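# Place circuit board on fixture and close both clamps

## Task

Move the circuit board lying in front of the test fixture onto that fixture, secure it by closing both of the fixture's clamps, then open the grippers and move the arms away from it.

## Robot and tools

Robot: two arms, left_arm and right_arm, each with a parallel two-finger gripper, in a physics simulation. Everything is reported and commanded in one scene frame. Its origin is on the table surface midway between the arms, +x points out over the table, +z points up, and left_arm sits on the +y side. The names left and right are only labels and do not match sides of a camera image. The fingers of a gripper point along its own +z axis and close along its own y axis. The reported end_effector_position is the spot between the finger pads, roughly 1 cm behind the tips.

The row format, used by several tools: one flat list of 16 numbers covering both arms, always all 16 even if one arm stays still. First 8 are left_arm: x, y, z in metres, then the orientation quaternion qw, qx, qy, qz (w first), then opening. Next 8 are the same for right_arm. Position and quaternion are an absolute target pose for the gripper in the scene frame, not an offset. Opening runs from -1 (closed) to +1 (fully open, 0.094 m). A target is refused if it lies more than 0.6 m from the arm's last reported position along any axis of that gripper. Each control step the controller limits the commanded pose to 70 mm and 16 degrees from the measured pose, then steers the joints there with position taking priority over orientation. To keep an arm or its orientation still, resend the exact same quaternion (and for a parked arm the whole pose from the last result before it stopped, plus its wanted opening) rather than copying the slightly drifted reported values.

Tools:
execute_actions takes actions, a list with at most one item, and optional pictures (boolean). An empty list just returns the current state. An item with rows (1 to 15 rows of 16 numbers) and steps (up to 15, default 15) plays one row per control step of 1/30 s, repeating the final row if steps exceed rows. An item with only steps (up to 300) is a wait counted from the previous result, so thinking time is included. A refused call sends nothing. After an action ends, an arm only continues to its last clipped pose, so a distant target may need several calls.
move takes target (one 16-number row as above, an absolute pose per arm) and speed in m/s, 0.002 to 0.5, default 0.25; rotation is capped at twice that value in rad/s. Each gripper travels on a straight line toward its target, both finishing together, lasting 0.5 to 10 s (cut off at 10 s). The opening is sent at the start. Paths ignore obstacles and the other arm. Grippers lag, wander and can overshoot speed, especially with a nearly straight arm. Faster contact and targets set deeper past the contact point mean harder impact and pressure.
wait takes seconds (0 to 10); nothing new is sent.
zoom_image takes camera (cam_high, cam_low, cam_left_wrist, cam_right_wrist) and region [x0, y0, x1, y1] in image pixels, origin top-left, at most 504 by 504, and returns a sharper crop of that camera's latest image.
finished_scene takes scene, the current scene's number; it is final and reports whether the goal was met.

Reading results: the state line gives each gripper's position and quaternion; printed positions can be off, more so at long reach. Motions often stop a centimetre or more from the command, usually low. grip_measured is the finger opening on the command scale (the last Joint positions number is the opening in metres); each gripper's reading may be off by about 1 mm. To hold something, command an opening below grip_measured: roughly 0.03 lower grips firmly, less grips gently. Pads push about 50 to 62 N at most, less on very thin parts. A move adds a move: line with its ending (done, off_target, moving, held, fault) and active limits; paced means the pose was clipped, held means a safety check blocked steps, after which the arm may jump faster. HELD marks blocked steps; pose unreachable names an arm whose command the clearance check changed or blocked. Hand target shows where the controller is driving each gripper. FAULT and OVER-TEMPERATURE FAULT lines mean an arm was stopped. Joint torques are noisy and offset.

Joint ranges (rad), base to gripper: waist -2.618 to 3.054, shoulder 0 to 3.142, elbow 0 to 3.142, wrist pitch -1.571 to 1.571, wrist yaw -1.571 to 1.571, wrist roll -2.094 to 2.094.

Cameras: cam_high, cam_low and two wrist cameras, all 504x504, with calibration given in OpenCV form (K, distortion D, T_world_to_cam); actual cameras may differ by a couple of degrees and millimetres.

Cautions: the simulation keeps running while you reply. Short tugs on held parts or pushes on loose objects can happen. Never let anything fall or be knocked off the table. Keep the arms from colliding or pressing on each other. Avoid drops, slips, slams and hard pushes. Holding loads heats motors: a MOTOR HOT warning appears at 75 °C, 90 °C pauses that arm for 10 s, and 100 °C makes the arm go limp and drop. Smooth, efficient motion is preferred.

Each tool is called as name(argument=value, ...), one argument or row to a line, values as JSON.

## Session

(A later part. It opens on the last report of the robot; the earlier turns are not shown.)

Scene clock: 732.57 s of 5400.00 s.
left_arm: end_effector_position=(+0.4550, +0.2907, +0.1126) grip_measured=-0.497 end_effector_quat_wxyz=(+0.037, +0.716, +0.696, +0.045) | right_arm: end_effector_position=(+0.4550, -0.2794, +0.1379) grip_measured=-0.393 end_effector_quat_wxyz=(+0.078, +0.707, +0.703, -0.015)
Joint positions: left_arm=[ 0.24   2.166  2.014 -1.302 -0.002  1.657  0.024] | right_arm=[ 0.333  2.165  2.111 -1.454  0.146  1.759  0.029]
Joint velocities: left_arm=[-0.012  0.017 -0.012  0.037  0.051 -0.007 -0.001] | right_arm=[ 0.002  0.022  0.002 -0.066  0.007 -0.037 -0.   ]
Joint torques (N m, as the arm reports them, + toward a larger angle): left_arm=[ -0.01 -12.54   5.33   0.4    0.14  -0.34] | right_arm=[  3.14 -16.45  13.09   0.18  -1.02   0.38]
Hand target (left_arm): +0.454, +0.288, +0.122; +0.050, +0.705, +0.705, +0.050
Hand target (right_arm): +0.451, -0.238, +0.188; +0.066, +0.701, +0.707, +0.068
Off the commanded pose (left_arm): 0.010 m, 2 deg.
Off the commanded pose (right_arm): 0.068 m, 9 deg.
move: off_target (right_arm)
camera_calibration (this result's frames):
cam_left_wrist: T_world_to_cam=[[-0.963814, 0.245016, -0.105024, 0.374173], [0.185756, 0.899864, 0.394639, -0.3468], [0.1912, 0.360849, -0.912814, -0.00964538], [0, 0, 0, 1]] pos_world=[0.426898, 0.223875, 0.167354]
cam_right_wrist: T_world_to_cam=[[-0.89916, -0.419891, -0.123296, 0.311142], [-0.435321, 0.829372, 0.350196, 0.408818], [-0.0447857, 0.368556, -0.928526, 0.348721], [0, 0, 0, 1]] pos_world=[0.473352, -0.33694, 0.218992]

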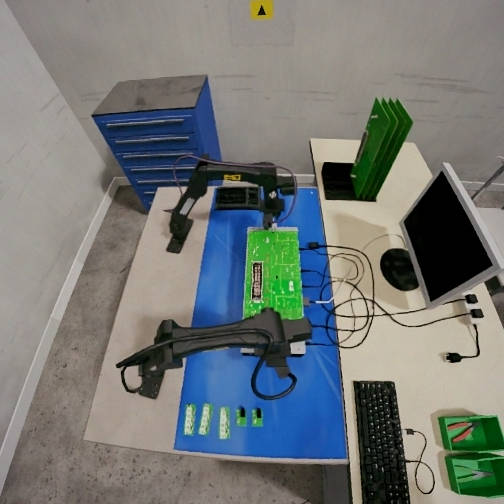

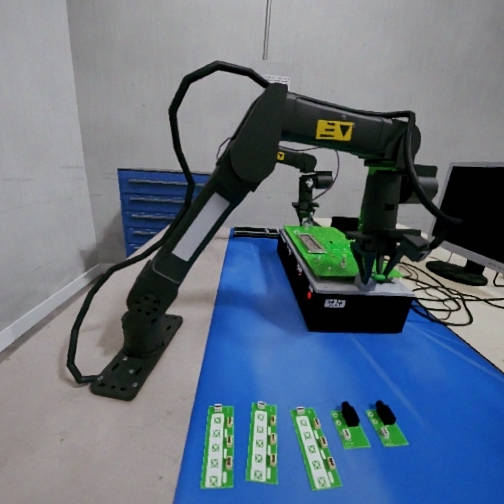

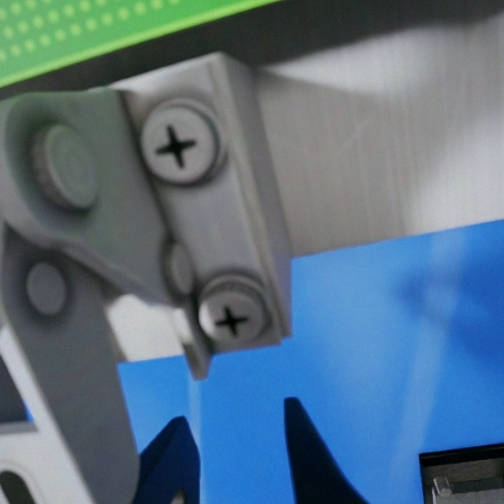

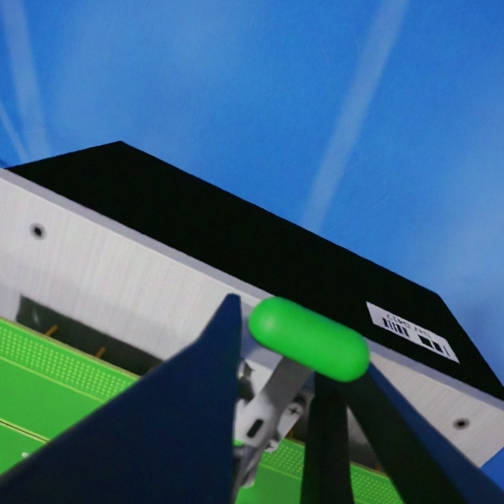

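move(
  target=[0.455,0.29,0.118,0.05,0.705,0.705,0.05,0.2,0.455,-0.281,0.135,0.055,0.705,0.705,0.055,0.2],
  speed=0.05,
)

move(
  target=[0.46,0.292,0.16,0.055,0.705,0.705,0.055,0.2,0.455,-0.285,0.165,0.055,0.705,0.705,0.055,0.2],
  speed=0.05,
)

move(
  target=[0.462,0.305,0.16,0.055,0.705,0.705,0.055,0.2,0.453,-0.304,0.165,0.055,0.705,0.705,0.055,0.2],
  speed=0.05,
)

move(
  target=[0.462,0.304,0.13,0.055,0.705,0.705,0.055,0.2,0.452,-0.303,0.13,0.055,0.705,0.705,0.055,0.2],
  speed=0.03,
)

move(
  target=[0.462,0.304,0.13,0.055,0.705,0.705,0.055,-0.5,0.452,-0.303,0.13,0.055,0.705,0.705,0.055,-0.5],
)

Scene clock: 750.90 s of 5400.00 s.
left_arm: end_effector_position=(+0.4537, +0.2906, +0.1108) grip_measured=+0.198 end_effector_quat_wxyz=(+0.036, +0.713, +0.699, +0.043) | right_arm: end_effector_position=(+0.4584, -0.2783, +0.1303) grip_measured=+0.198 end_effector_quat_wxyz=(+0.054, +0.706, +0.704, +0.049)
Joint positions: left_arm=[ 0.24   2.166  2.007 -1.301 -0.002  1.648  0.056] | right_arm=[ 0.286  2.082  1.95  -1.297  0.027  1.711  0.056]
Joint velocities: left_arm=[ 0.002 -0.007  0.007 -0.007  0.066  0.007  0.   ] | right_arm=[ 0.017 -0.002 -0.002  0.037 -0.051 -0.11  -0.   ]
Joint torques (N m, as the arm reports them, + toward a larger angle): left_arm=[  0.12 -12.42   5.24   0.5    0.11  -0.2 ] | right_arm=[ -0.67 -12.59   4.87   0.72  -0.05  -0.1 ]
Hand target (left_arm): +0.455, +0.290, +0.118; +0.050, +0.706, +0.705, +0.050
Hand target (right_arm): +0.455, -0.281, +0.135; +0.053, +0.706, +0.704, +0.054
Off the commanded pose (left_arm): 0.007 m, 2 deg.
Off the commanded pose (right_arm): 0.006 m, 1 deg.
After step 90, 13.47 s passed at rest.
move: done
camera_calibration (this result's frames):
cam_left_wrist: T_world_to_cam=[[-0.966567, 0.236099, -0.100032, 0.376083], [0.179806, 0.902207, 0.392037, -0.343423], [0.182809, 0.360943, -0.914495, -0.00702014], [0, 0, 0, 1]] pos_world=[0.426542, 0.22358, 0.165835]
cam_right_wrist: T_world_to_cam=[[-0.884101, -0.409477, -0.225155, 0.32297], [-0.467296, 0.775619, 0.424324, 0.402058], [0.00088395, 0.480359, -0.877072, 0.344823], [0, 0, 0, 1]] pos_world=[0.473113, -0.345234, 0.20455]

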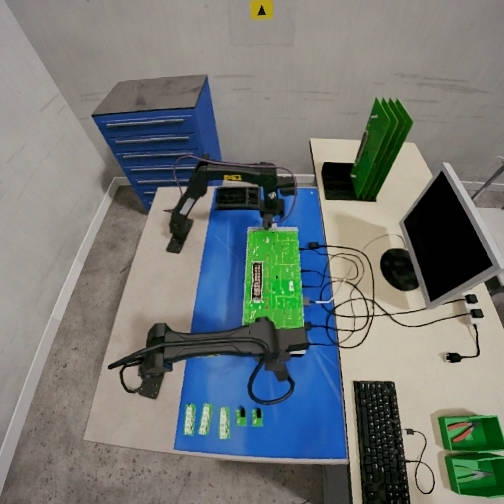

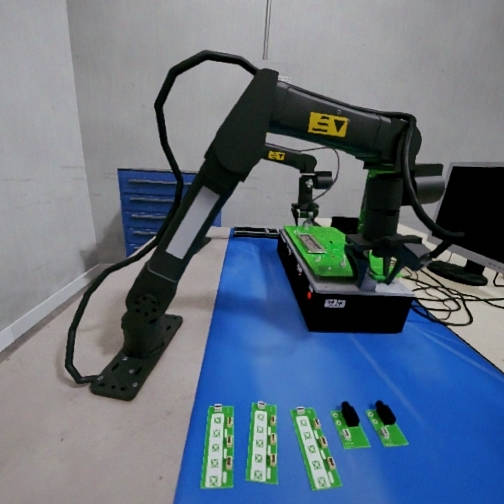

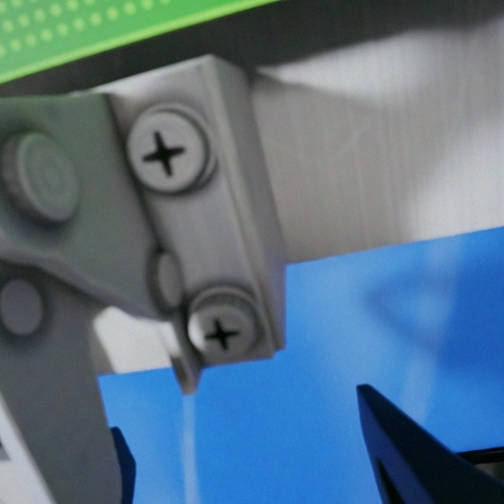

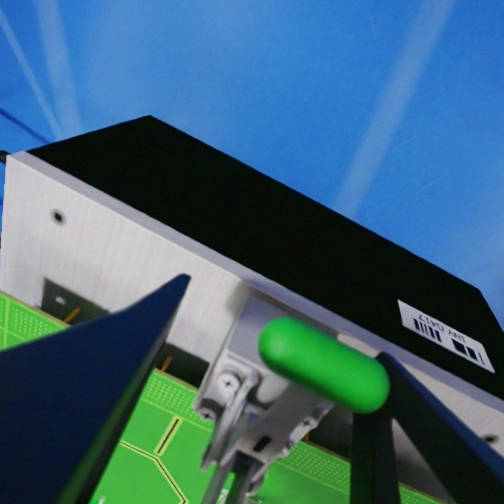

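Scene clock: 752.37 s of 5400.00 s.
left_arm: end_effector_position=(+0.4617, +0.2911, +0.1662) grip_measured=+0.198 end_effector_quat_wxyz=(+0.060, +0.709, +0.699, +0.070) | right_arm: end_effector_position=(+0.4526, -0.2828, +0.1541) grip_measured=+0.198 end_effector_quat_wxyz=(+0.051, +0.705, +0.706, +0.044)
Joint positions: left_arm=[ 0.24   2.166  2.22  -1.44  -0.002  1.643  0.056] | right_arm=[ 0.277  2.082  2.047 -1.404  0.026  1.7    0.056]
Joint velocities: left_arm=[-0.022  0.007  0.007 -0.007 -0.037  0.007 -0.001] | right_arm=[ 0.002  0.012  0.002 -0.037 -0.007 -0.022  0.   ]
Joint torques (N m, as the arm reports them, + toward a larger angle): left_arm=[ 0.74 -8.72  7.6   0.32  0.11 -0.14] | right_arm=[ -0.65 -10.74   8.9    0.56  -0.04  -0.1 ]
Hand target (left_arm): +0.460, +0.292, +0.160; +0.055, +0.705, +0.705, +0.056
Hand target (right_arm): +0.455, -0.285, +0.165; +0.055, +0.705, +0.705, +0.055
Off the commanded pose (left_arm): 0.007 m, 2 deg.
Off the commanded pose (right_arm): 0.011 m, 1 deg.
move: off_target (right_arm)
camera_calibration (this result's frames):
cam_left_wrist: T_world_to_cam=[[-0.957713, 0.232223, -0.169877, 0.397933], [0.146257, 0.901364, 0.407618, -0.353937], [0.247779, 0.365535, -0.897212, 0.00779242], [0, 0, 0, 1]] pos_world=[0.430941, 0.223769, 0.218862]
cam_right_wrist: T_world_to_cam=[[-0.885369, -0.411968, -0.215417, 0.319788], [-0.464802, 0.775461, 0.427339, 0.391108], [-0.00900297, 0.478479, -0.878053, 0.371936], [0, 0, 0, 1]] pos_world=[0.468267, -0.349511, 0.228331]

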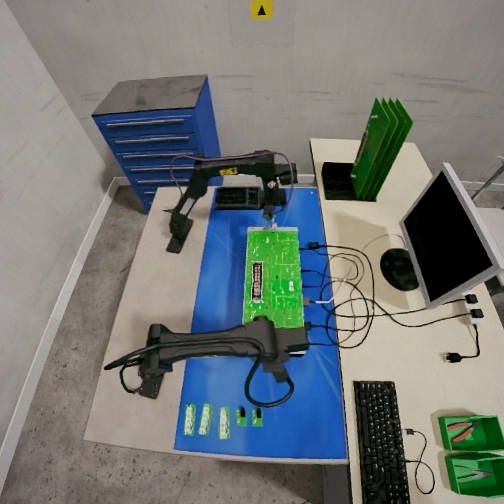

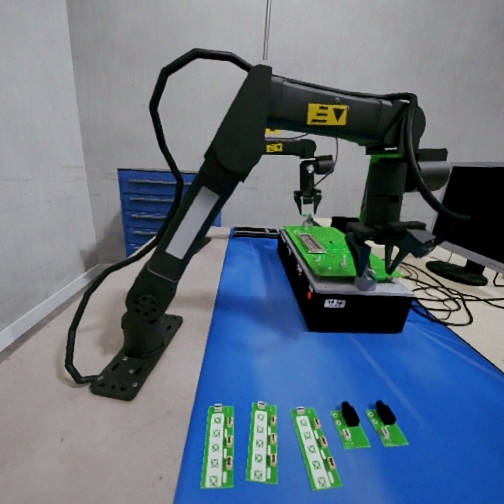

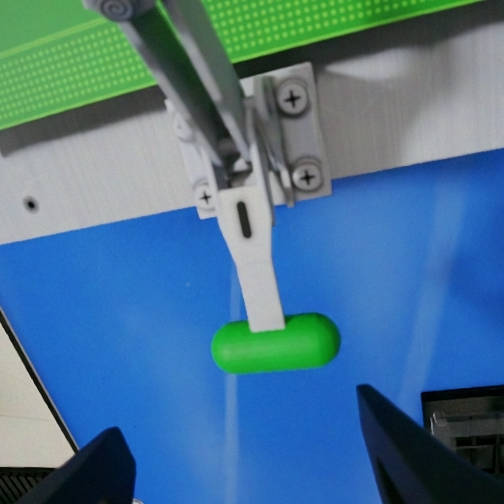

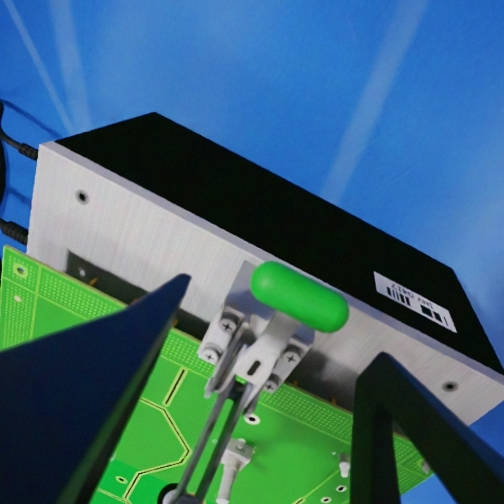

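Scene clock: 753.20 s of 5400.00 s.
left_arm: end_effector_position=(+0.4624, +0.3054, +0.1641) grip_measured=+0.198 end_effector_quat_wxyz=(+0.058, +0.703, +0.706, +0.068) | right_arm: end_effector_position=(+0.4546, -0.3031, +0.1541) grip_measured=+0.198 end_effector_quat_wxyz=(+0.050, +0.707, +0.704, +0.044)
Joint positions: left_arm=[ 0.274  2.182  2.24  -1.45   0.002  1.657  0.056] | right_arm=[ 0.226  2.082  2.047 -1.404  0.019  1.655  0.056]
Joint velocities: left_arm=[ 0.002 -0.012  0.012 -0.007  0.037  0.022 -0.001] | right_arm=[-0.022 -0.007 -0.002  0.022 -0.066 -0.051  0.   ]
Joint torques (N m, as the arm reports them, + toward a larger angle): left_arm=[ 0.27 -8.9   7.63  0.28  0.15  0.03] | right_arm=[ -0.47 -12.41   6.64   0.63  -0.12   0.  ]
Hand target (left_arm): +0.462, +0.305, +0.160; +0.055, +0.705, +0.705, +0.055
Hand target (right_arm): +0.453, -0.304, +0.165; +0.054, +0.705, +0.705, +0.055
Off the commanded pose (left_arm): 0.004 m, 2 deg.
Off the commanded pose (right_arm): 0.011 m, 1 deg.
move: off_target (right_arm)
camera_calibration (this result's frames):
cam_left_wrist: T_world_to_cam=[[-0.962874, 0.214074, -0.164459, 0.401941], [0.132183, 0.905066, 0.404208, -0.360162], [0.235377, 0.367462, -0.899761, 0.00606174], [0, 0, 0, 1]] pos_world=[0.433199, 0.237698, 0.217137]
cam_right_wrist: T_world_to_cam=[[-0.887733, -0.407142, -0.214861, 0.315626], [-0.460296, 0.77737, 0.428745, 0.406156], [-0.00753366, 0.479511, -0.877503, 0.381231], [0, 0, 0, 1]] pos_world=[0.470016, -0.370034, 0.228209]

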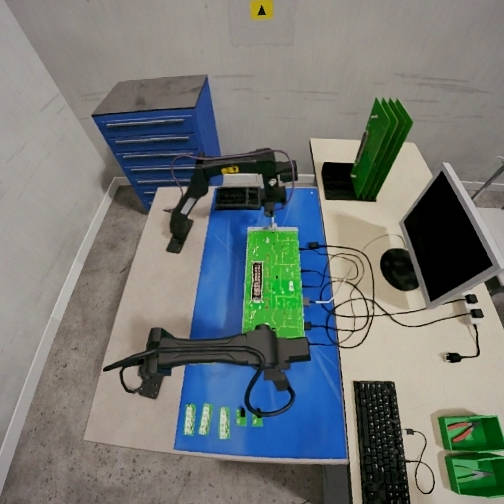

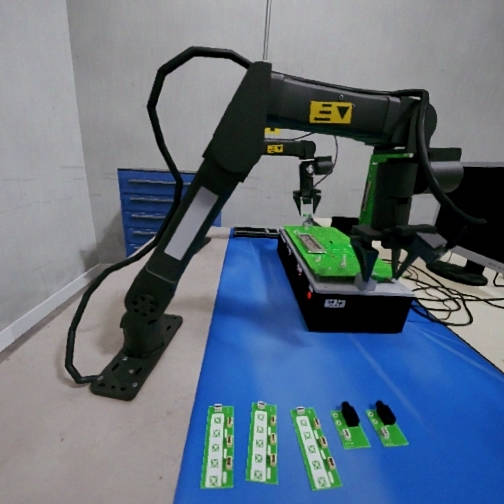

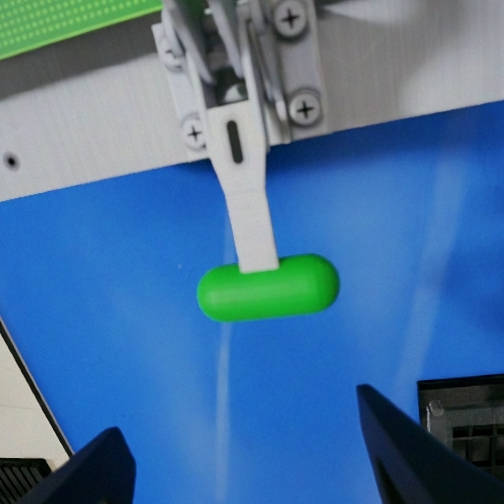

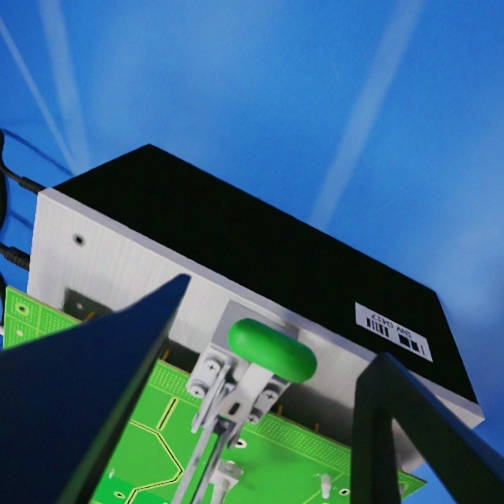

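Scene clock: 754.73 s of 5400.00 s.
left_arm: end_effector_position=(+0.4646, +0.3056, +0.1276) grip_measured=+0.198 end_effector_quat_wxyz=(+0.050, +0.703, +0.707, +0.058) | right_arm: end_effector_position=(+0.4553, -0.3031, +0.1250) grip_measured=+0.198 end_effector_quat_wxyz=(+0.054, +0.707, +0.703, +0.049)
Joint positions: left_arm=[ 0.274  2.182  2.095 -1.329  0.003  1.657  0.056] | right_arm=[ 0.226  2.053  1.886 -1.26   0.019  1.655  0.056]
Joint velocities: left_arm=[-0.012 -0.002 -0.017  0.081  0.037 -0.007  0.   ] | right_arm=[ 0.017 -0.012  0.002  0.081  0.007  0.007 -0.   ]
Joint torques (N m, as the arm reports them, + toward a larger angle): left_arm=[  0.21 -11.62   5.42   0.38   0.16   0.03] | right_arm=[ -0.25 -12.5    4.99   0.77  -0.06  -0.05]
Hand target (left_arm): +0.462, +0.304, +0.130; +0.055, +0.705, +0.705, +0.055
Hand target (right_arm): +0.452, -0.303, +0.130; +0.055, +0.705, +0.705, +0.055
Off the commanded pose (left_arm): 0.004 m, 1 deg.
Off the commanded pose (right_arm): 0.006 m, 1 deg.
move: done
camera_calibration (this result's frames):
cam_left_wrist: T_world_to_cam=[[-0.966575, 0.213737, -0.141592, 0.396873], [0.141985, 0.906101, 0.398525, -0.349945], [0.213476, 0.3651, -0.906162, -0.0156329], [0, 0, 0, 1]] pos_world=[0.436632, 0.237966, 0.18149]
cam_right_wrist: T_world_to_cam=[[-0.885308, -0.406946, -0.224998, 0.310258], [-0.465, 0.776992, 0.424334, 0.42148], [0.00214057, 0.48029, -0.877107, 0.351485], [0, 0, 0, 1]] pos_world=[0.46991, -0.370042, 0.199249]

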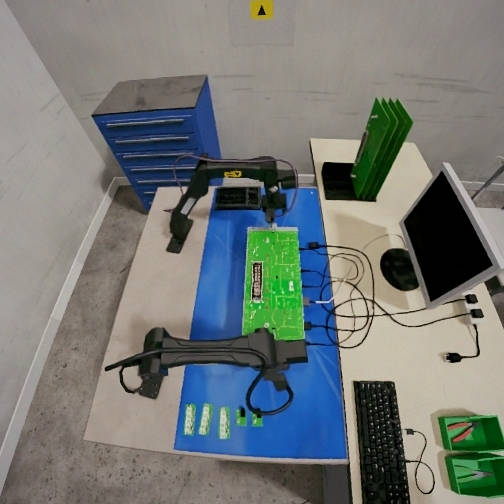

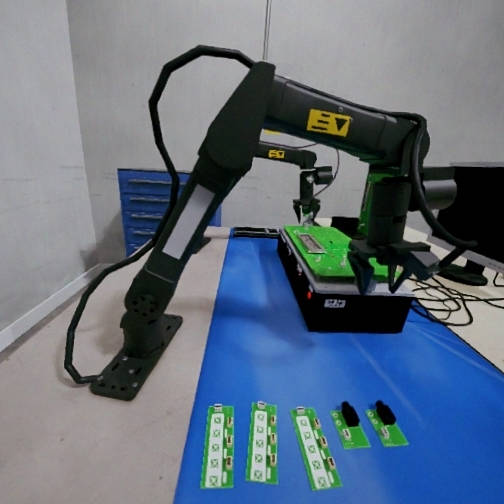

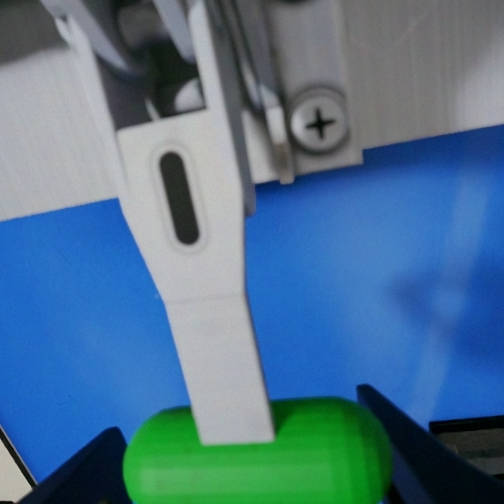

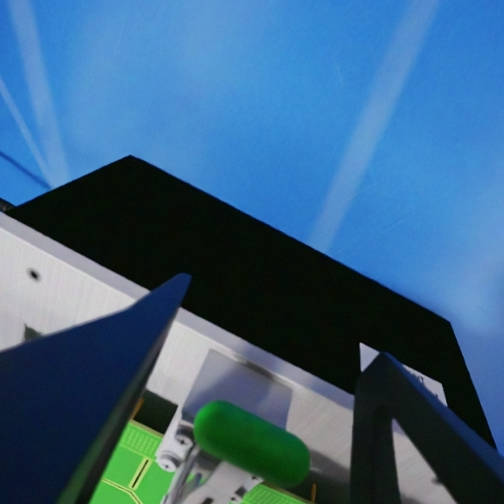

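Scene clock: 755.43 s of 5400.00 s.
left_arm: end_effector_position=(+0.4647, +0.3056, +0.1276) grip_measured=-0.498 end_effector_quat_wxyz=(+0.051, +0.703, +0.707, +0.058) | right_arm: end_effector_position=(+0.4581, -0.3028, +0.1254) grip_measured=-0.498 end_effector_quat_wxyz=(+0.057, +0.707, +0.703, +0.053)
Joint positions: left_arm=[ 0.274  2.182  2.095 -1.329  0.003  1.657  0.024] | right_arm=[ 0.226  2.053  1.886 -1.249  0.019  1.655  0.024]
Joint velocities: left_arm=[-0.007  0.002 -0.012  0.037 -0.081  0.037  0.001] | right_arm=[-0.012  0.002 -0.002  0.007 -0.095  0.007 -0.002]
Joint torques (N m, as the arm reports them, + toward a larger angle): left_arm=[  0.22 -11.71   5.94   0.4    0.16   0.02] | right_arm=[ -0.25 -12.34   5.21   0.67  -0.06  -0.05]
Hand target (left_arm): +0.462, +0.304, +0.130; +0.055, +0.705, +0.705, +0.055
Hand target (right_arm): +0.452, -0.303, +0.130; +0.055, +0.705, +0.705, +0.055
Off the commanded pose (left_arm): 0.004 m, 1 deg.
Off the commanded pose (right_arm): 0.008 m, 0 deg.
move: done
camera_calibration (this result's frames):
cam_left_wrist: T_world_to_cam=[[-0.966522, 0.213742, -0.141952, 0.396983], [0.141834, 0.906087, 0.39861, -0.349908], [0.21382, 0.365132, -0.906068, -0.0158243], [0, 0, 0, 1]] pos_world=[0.436705, 0.237973, 0.181491]
cam_right_wrist: T_world_to_cam=[[-0.882682, -0.406735, -0.235456, 0.3131], [-0.469814, 0.776604, 0.419716, 0.425097], [0.0121431, 0.481096, -0.876584, 0.347335], [0, 0, 0, 1]] pos_world=[0.471866, -0.369885, 0.19977]

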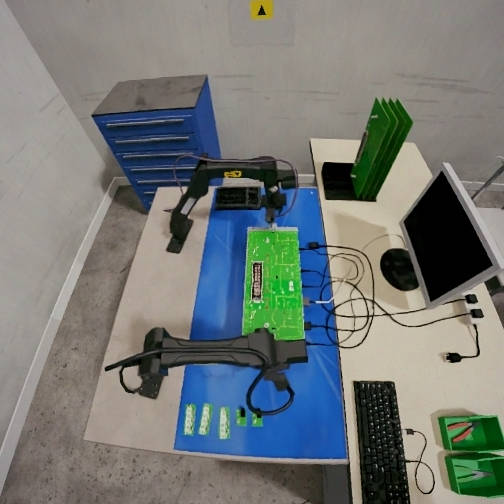

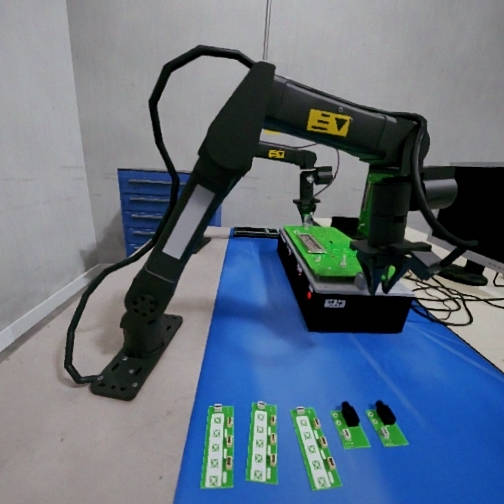

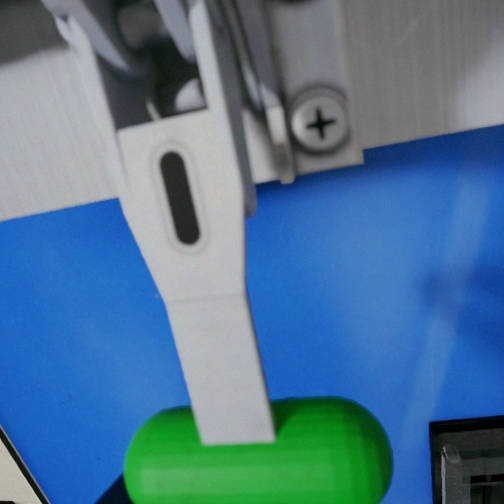

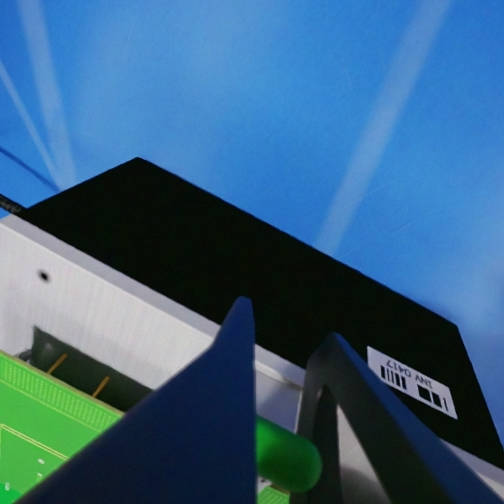

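move(
  target=[0.465,0.30,0.2,0.09,0,0.995,0,0.2,0.46,-0.30,0.2,0.09,0,0.995,0,0.2],
  speed=0.1,
)

Scene clock: 786.77 s of 5400.00 s.
left_arm: end_effector_position=(+0.4672, +0.3053, +0.1877) grip_measured=+0.198 end_effector_quat_wxyz=(+0.103, +0.001, +0.995, +0.007) | right_arm: end_effector_position=(+0.4583, -0.3028, +0.1966) grip_measured=+0.198 end_effector_quat_wxyz=(+0.087, +0.008, +0.996, -0.002)
Joint positions: left_arm=[ 0.274  2.221  2.398 -1.54   0.006  0.093  0.056] | right_arm=[ 0.226  2.115  2.268 -1.55   0.019  0.094  0.056]
Joint velocities: left_arm=[-0.012 -0.012  0.007 -0.022  0.007 -0.037  0.   ] | right_arm=[-0.002 -0.002 -0.017 -0.11   0.022 -0.037 -0.   ]
Joint torques (N m, as the arm reports them, + toward a larger angle): left_arm=[ -0.66 -11.59   7.49   0.35   0.13  -0.11] | right_arm=[ 0.17 -9.44  8.66  0.66 -0.03 -0.07]
Hand target (left_arm): +0.465, +0.300, +0.200; +0.114, -0.000, +0.993, +0.002
Hand target (right_arm): +0.461, -0.300, +0.200; +0.091, +0.000, +0.996, +0.000
Off the commanded pose (left_arm): 0.014 m, 2 deg.
Off the commanded pose (right_arm): 0.005 m, 1 deg.
joint sent to its limit (left arm) — the command would take joint 4 (wrist pitch) past its lower limit, so that joint was sent only as far as its limit.
joint sent to its limit (right arm) — the command would take joint 4 (wrist pitch) past its lower limit, so that joint was sent only as far as its limit.
After step 90, 20.07 s passed at rest.
move: off_target (left_arm)
camera_calibration (this result's frames):
cam_left_wrist: T_world_to_cam=[[-0.214287, -0.975357, -0.0525291, 0.402867], [-0.96435, 0.202707, 0.170113, 0.400494], [-0.155273, 0.0871094, -0.984023, 0.310128], [0, 0, 0, 1]] pos_world=[0.5207, 0.284741, 0.258207]
cam_right_wrist: T_world_to_cam=[[0.406816, -0.913219, -0.0230673, -0.456093], [-0.851711, -0.388304, 0.351865, 0.230874], [-0.330287, -0.123498, -0.935766, 0.395226], [0, 0, 0, 1]] pos_world=[0.512722, -0.278055, 0.278081]

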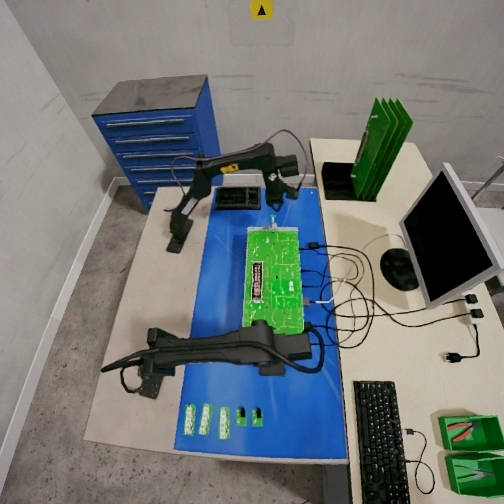

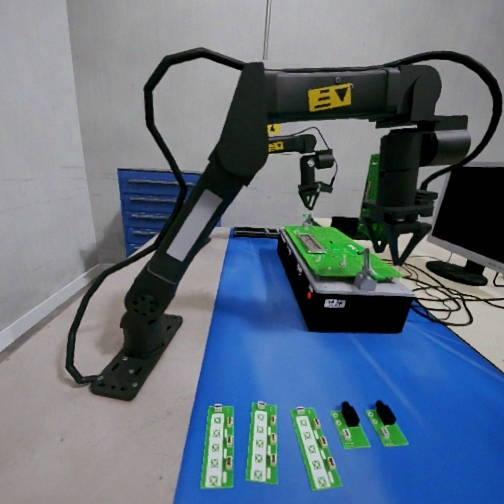

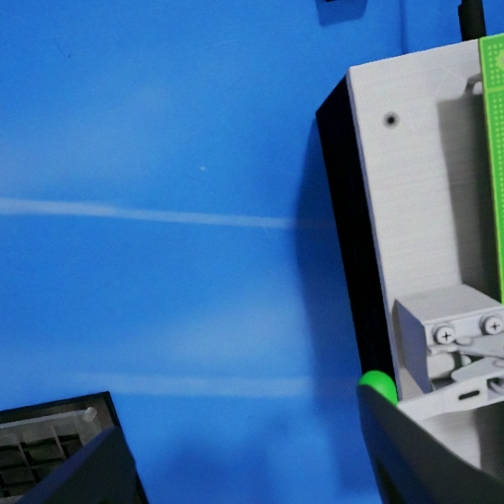

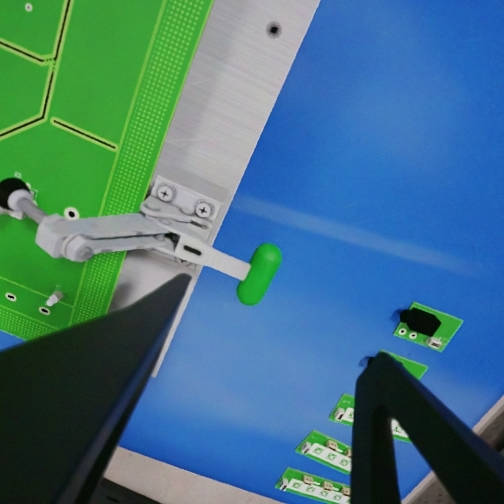

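move(
  target=[0.465,0.30,0.22,0.1,0,0.995,0,0.2,0.46,-0.30,0.22,0.1,0,0.995,0,0.2],
  speed=0.05,
)

Scene clock: 796.50 s of 5400.00 s.
left_arm: end_effector_position=(+0.4675, +0.3049, +0.2082) grip_measured=+0.198 end_effector_quat_wxyz=(+0.130, -0.000, +0.992, +0.008) | right_arm: end_effector_position=(+0.4600, -0.3027, +0.2008) grip_measured=+0.198 end_effector_quat_wxyz=(+0.094, +0.007, +0.996, -0.001)
Joint positions: left_arm=[ 0.274  2.189  2.42  -1.541  0.008  0.09   0.056] | right_arm=[ 0.226  2.115  2.285 -1.553  0.019  0.092  0.056]
Joint velocities: left_arm=[ 0.007  0.027 -0.017 -0.022 -0.051  0.022  0.   ] | right_arm=[ 0.012 -0.002 -0.022 -0.037 -0.007 -0.022  0.001]
Joint torques (N m, as the arm reports them, + toward a larger angle): left_arm=[ -0.8  -11.18   7.27   0.46   0.13  -0.15] | right_arm=[  0.21 -12.43   8.61   0.7   -0.01  -0.05]
Hand target (left_arm): +0.465, +0.300, +0.219; +0.139, -0.000, +0.990, +0.003
Hand target (right_arm): +0.460, -0.300, +0.219; +0.117, +0.000, +0.993, +0.002
Off the commanded pose (left_arm): 0.013 m, 4 deg.
Off the commanded pose (right_arm): 0.019 m, 1 deg.
joint sent to its limit (left arm) — the command would take joint 4 (wrist pitch) past its lower limit, so that joint was sent only as far as its limit.
joint sent to its limit (right arm) — the command would take joint 4 (wrist pitch) past its lower limit, so that joint was sent only as far as its limit.
After step 90, 5.50 s passed at rest.
move: off_target (left_arm, right_arm)
camera_calibration (this result's frames):
cam_left_wrist: T_world_to_cam=[[-0.209108, -0.975675, -0.0658244, 0.404058], [-0.972486, 0.200411, 0.118772, 0.412497], [-0.102691, 0.0888494, -0.990737, 0.306666], [0, 0, 0, 1]] pos_world=[0.517131, 0.284313, 0.281429]
cam_right_wrist: T_world_to_cam=[[0.40948, -0.912135, -0.0183062, -0.458421], [-0.85516, -0.390739, 0.340624, 0.234029], [-0.317848, -0.123824, -0.940021, 0.394729], [0, 0, 0, 1]] pos_world=[0.51331, -0.277821, 0.282946]

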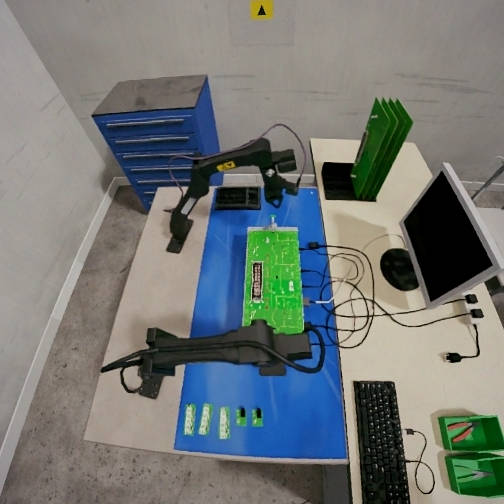

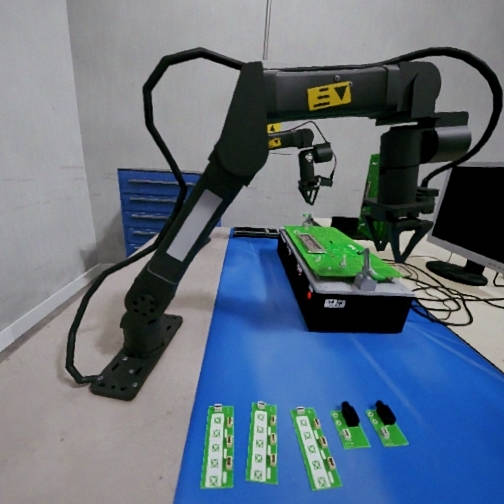

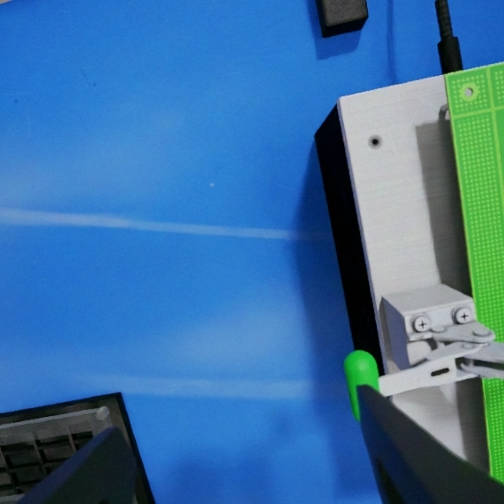

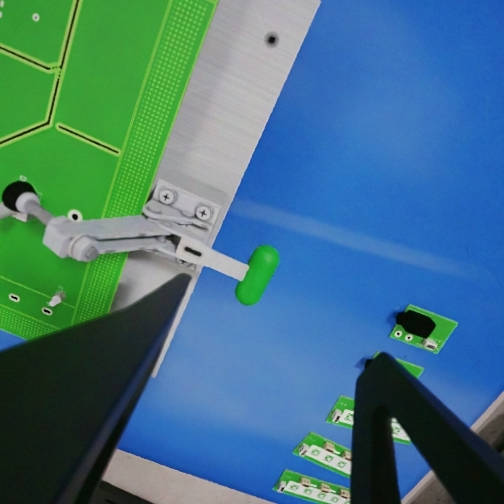

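move(
  target=[0.457,0.262,0.175,0.085,0,0.996,0,-0.2,0.468,-0.303,0.175,0.085,0,0.996,0,-0.2],
  speed=0.04,
)

move(
  target=[0.457,0.262,0.13,0.078,0,0.997,0,-0.2,0.468,-0.303,0.13,0.078,0,0.997,0,-0.2],
  speed=0.02,
)

Scene clock: 816.27 s of 5400.00 s.
left_arm: end_effector_position=(+0.4591, +0.2628, +0.1725) grip_measured=-0.198 end_effector_quat_wxyz=(+0.082, +0.003, +0.997, -0.003) | right_arm: end_effector_position=(+0.4681, -0.3020, +0.1862) grip_measured=-0.198 end_effector_quat_wxyz=(+0.098, +0.002, +0.995, -0.002)
Joint positions: left_arm=[ 0.182  2.189  2.288 -1.505  0.007  0.005  0.038] | right_arm=[ 0.226  2.115  2.22  -1.48   0.019  0.082  0.038]
Joint velocities: left_arm=[ 0.017 -0.012  0.002 -0.007 -0.022  0.007 -0.001] | right_arm=[ 0.012  0.002  0.002  0.037  0.051 -0.007  0.001]
Joint torques (N m, as the arm reports them, + toward a larger angle): left_arm=[ -0.29 -11.32   5.01   0.44  -0.07  -0.15] | right_arm=[-0.4  -9.51  4.69  0.91 -0.05 -0.03]
Hand target (left_arm): +0.458, +0.262, +0.175; +0.085, +0.000, +0.996, -0.001
Hand target (right_arm): +0.467, -0.303, +0.175; +0.085, -0.000, +0.996, -0.000
Off the commanded pose (left_arm): 0.003 m, 1 deg.
Off the commanded pose (right_arm): 0.011 m, 2 deg.
After step 90, 15.10 s passed at rest.
move: off_target (right_arm)
camera_calibration (this result's frames):
cam_left_wrist: T_world_to_cam=[[-0.221306, -0.974899, -0.0244161, 0.357073], [-0.955216, 0.211659, 0.206793, 0.391026], [-0.196434, 0.0690872, -0.97808, 0.320247], [0, 0, 0, 1]] pos_world=[0.515444, 0.243221, 0.241085]
cam_right_wrist: T_world_to_cam=[[0.41848, -0.908124, -0.0136173, -0.465275], [-0.854253, -0.398659, 0.333651, 0.244644], [-0.308425, -0.127994, -0.942598, 0.37845], [0, 0, 0, 1]] pos_world=[0.52042, -0.276559, 0.268764]

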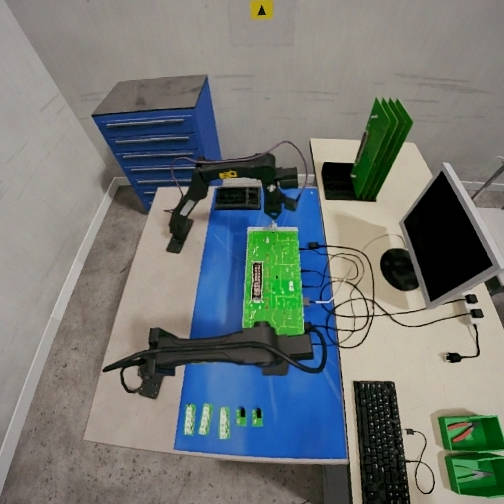

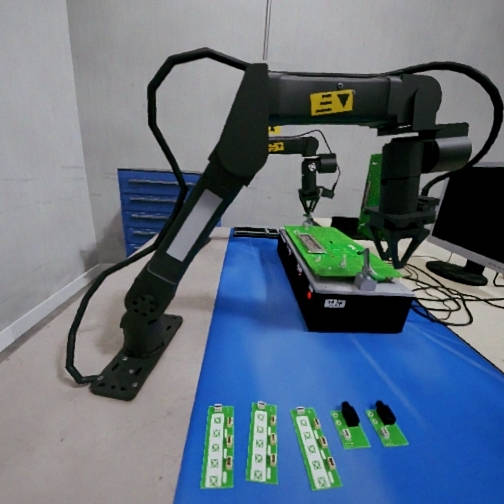

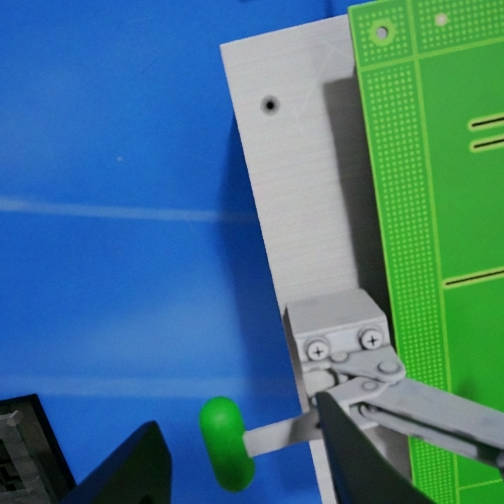

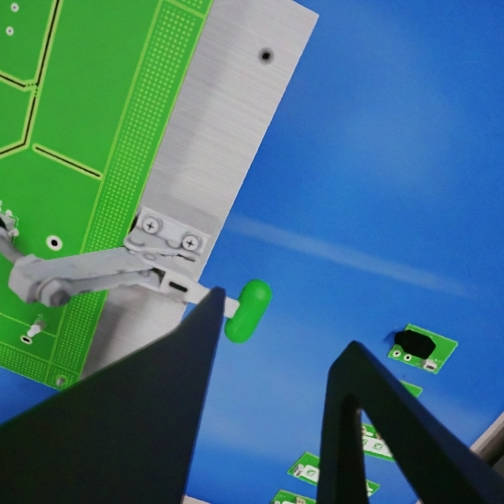

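Scene clock: 819.30 s of 5400.00 s.
left_arm: end_effector_position=(+0.4591, +0.2628, +0.1542) grip_measured=-0.198 end_effector_quat_wxyz=(+0.103, +0.003, +0.995, -0.003) | right_arm: end_effector_position=(+0.4763, -0.3021, +0.1311) grip_measured=-0.198 end_effector_quat_wxyz=(+0.089, +0.002, +0.996, -0.002)
Joint positions: left_arm=[ 0.182  2.102  2.067 -1.329  0.007  0.004  0.038] | right_arm=[ 0.225  2.115  1.999 -1.278  0.019  0.082  0.038]
Joint velocities: left_arm=[-0.007  0.007  0.007  0.037  0.022 -0.081 -0.   ] | right_arm=[-0.002  0.002 -0.007  0.022  0.051 -0.051  0.   ]
Joint torques (N m, as the arm reports them, + toward a larger angle): left_arm=[-0.58 -8.48  3.31  0.66 -0.07 -0.11] | right_arm=[ -0.3  -12.31   4.38   0.68  -0.05  -0.05]
Hand target (left_arm): +0.456, +0.262, +0.130; +0.078, +0.000, +0.997, +0.000
Hand target (right_arm): +0.467, -0.303, +0.130; +0.078, -0.000, +0.997, -0.000
Off the commanded pose (left_arm): 0.024 m, 3 deg.
Off the commanded pose (right_arm): 0.008 m, 1 deg.
move: off_target (left_arm)
camera_calibration (this result's frames):
cam_left_wrist: T_world_to_cam=[[-0.219749, -0.974984, -0.0334072, 0.357314], [-0.963001, 0.211318, 0.167254, 0.404544], [-0.156011, 0.0689253, -0.985348, 0.284949], [0, 0, 0, 1]] pos_world=[0.512551, 0.243248, 0.225049]
cam_right_wrist: T_world_to_cam=[[0.416765, -0.908787, -0.0203115, -0.467998], [-0.848223, -0.39683, 0.350775, 0.265467], [-0.32684, -0.128962, -0.936239, 0.336731], [0, 0, 0, 1]] pos_world=[0.530278, -0.27654, 0.212636]

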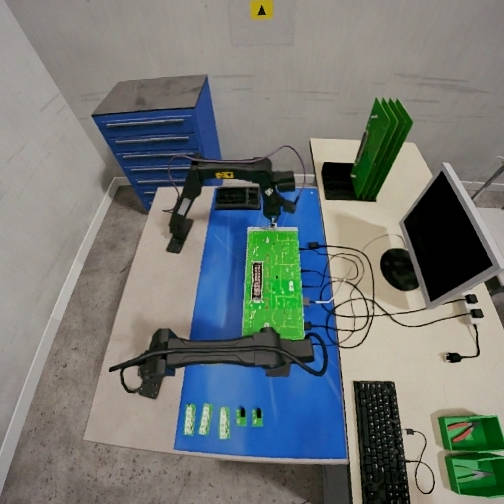

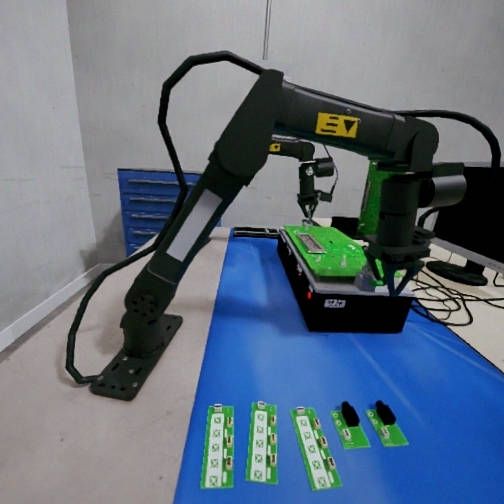

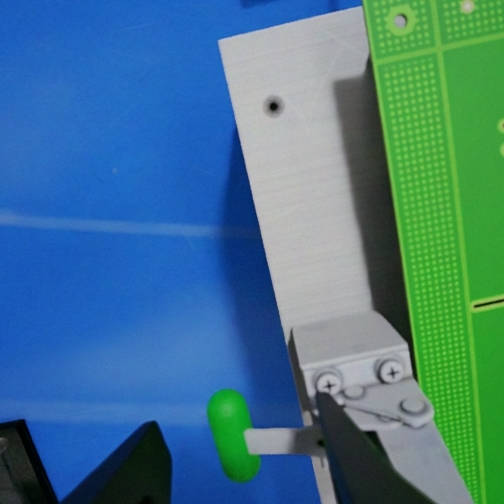

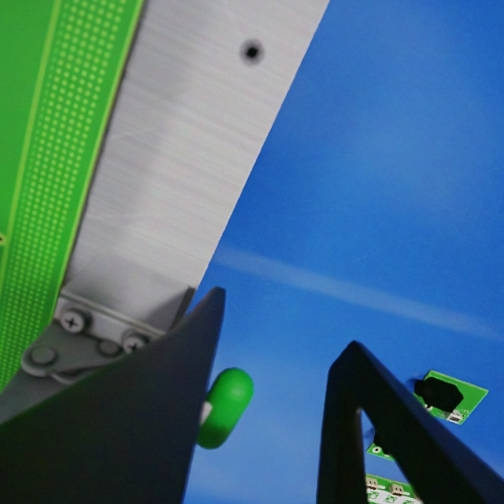

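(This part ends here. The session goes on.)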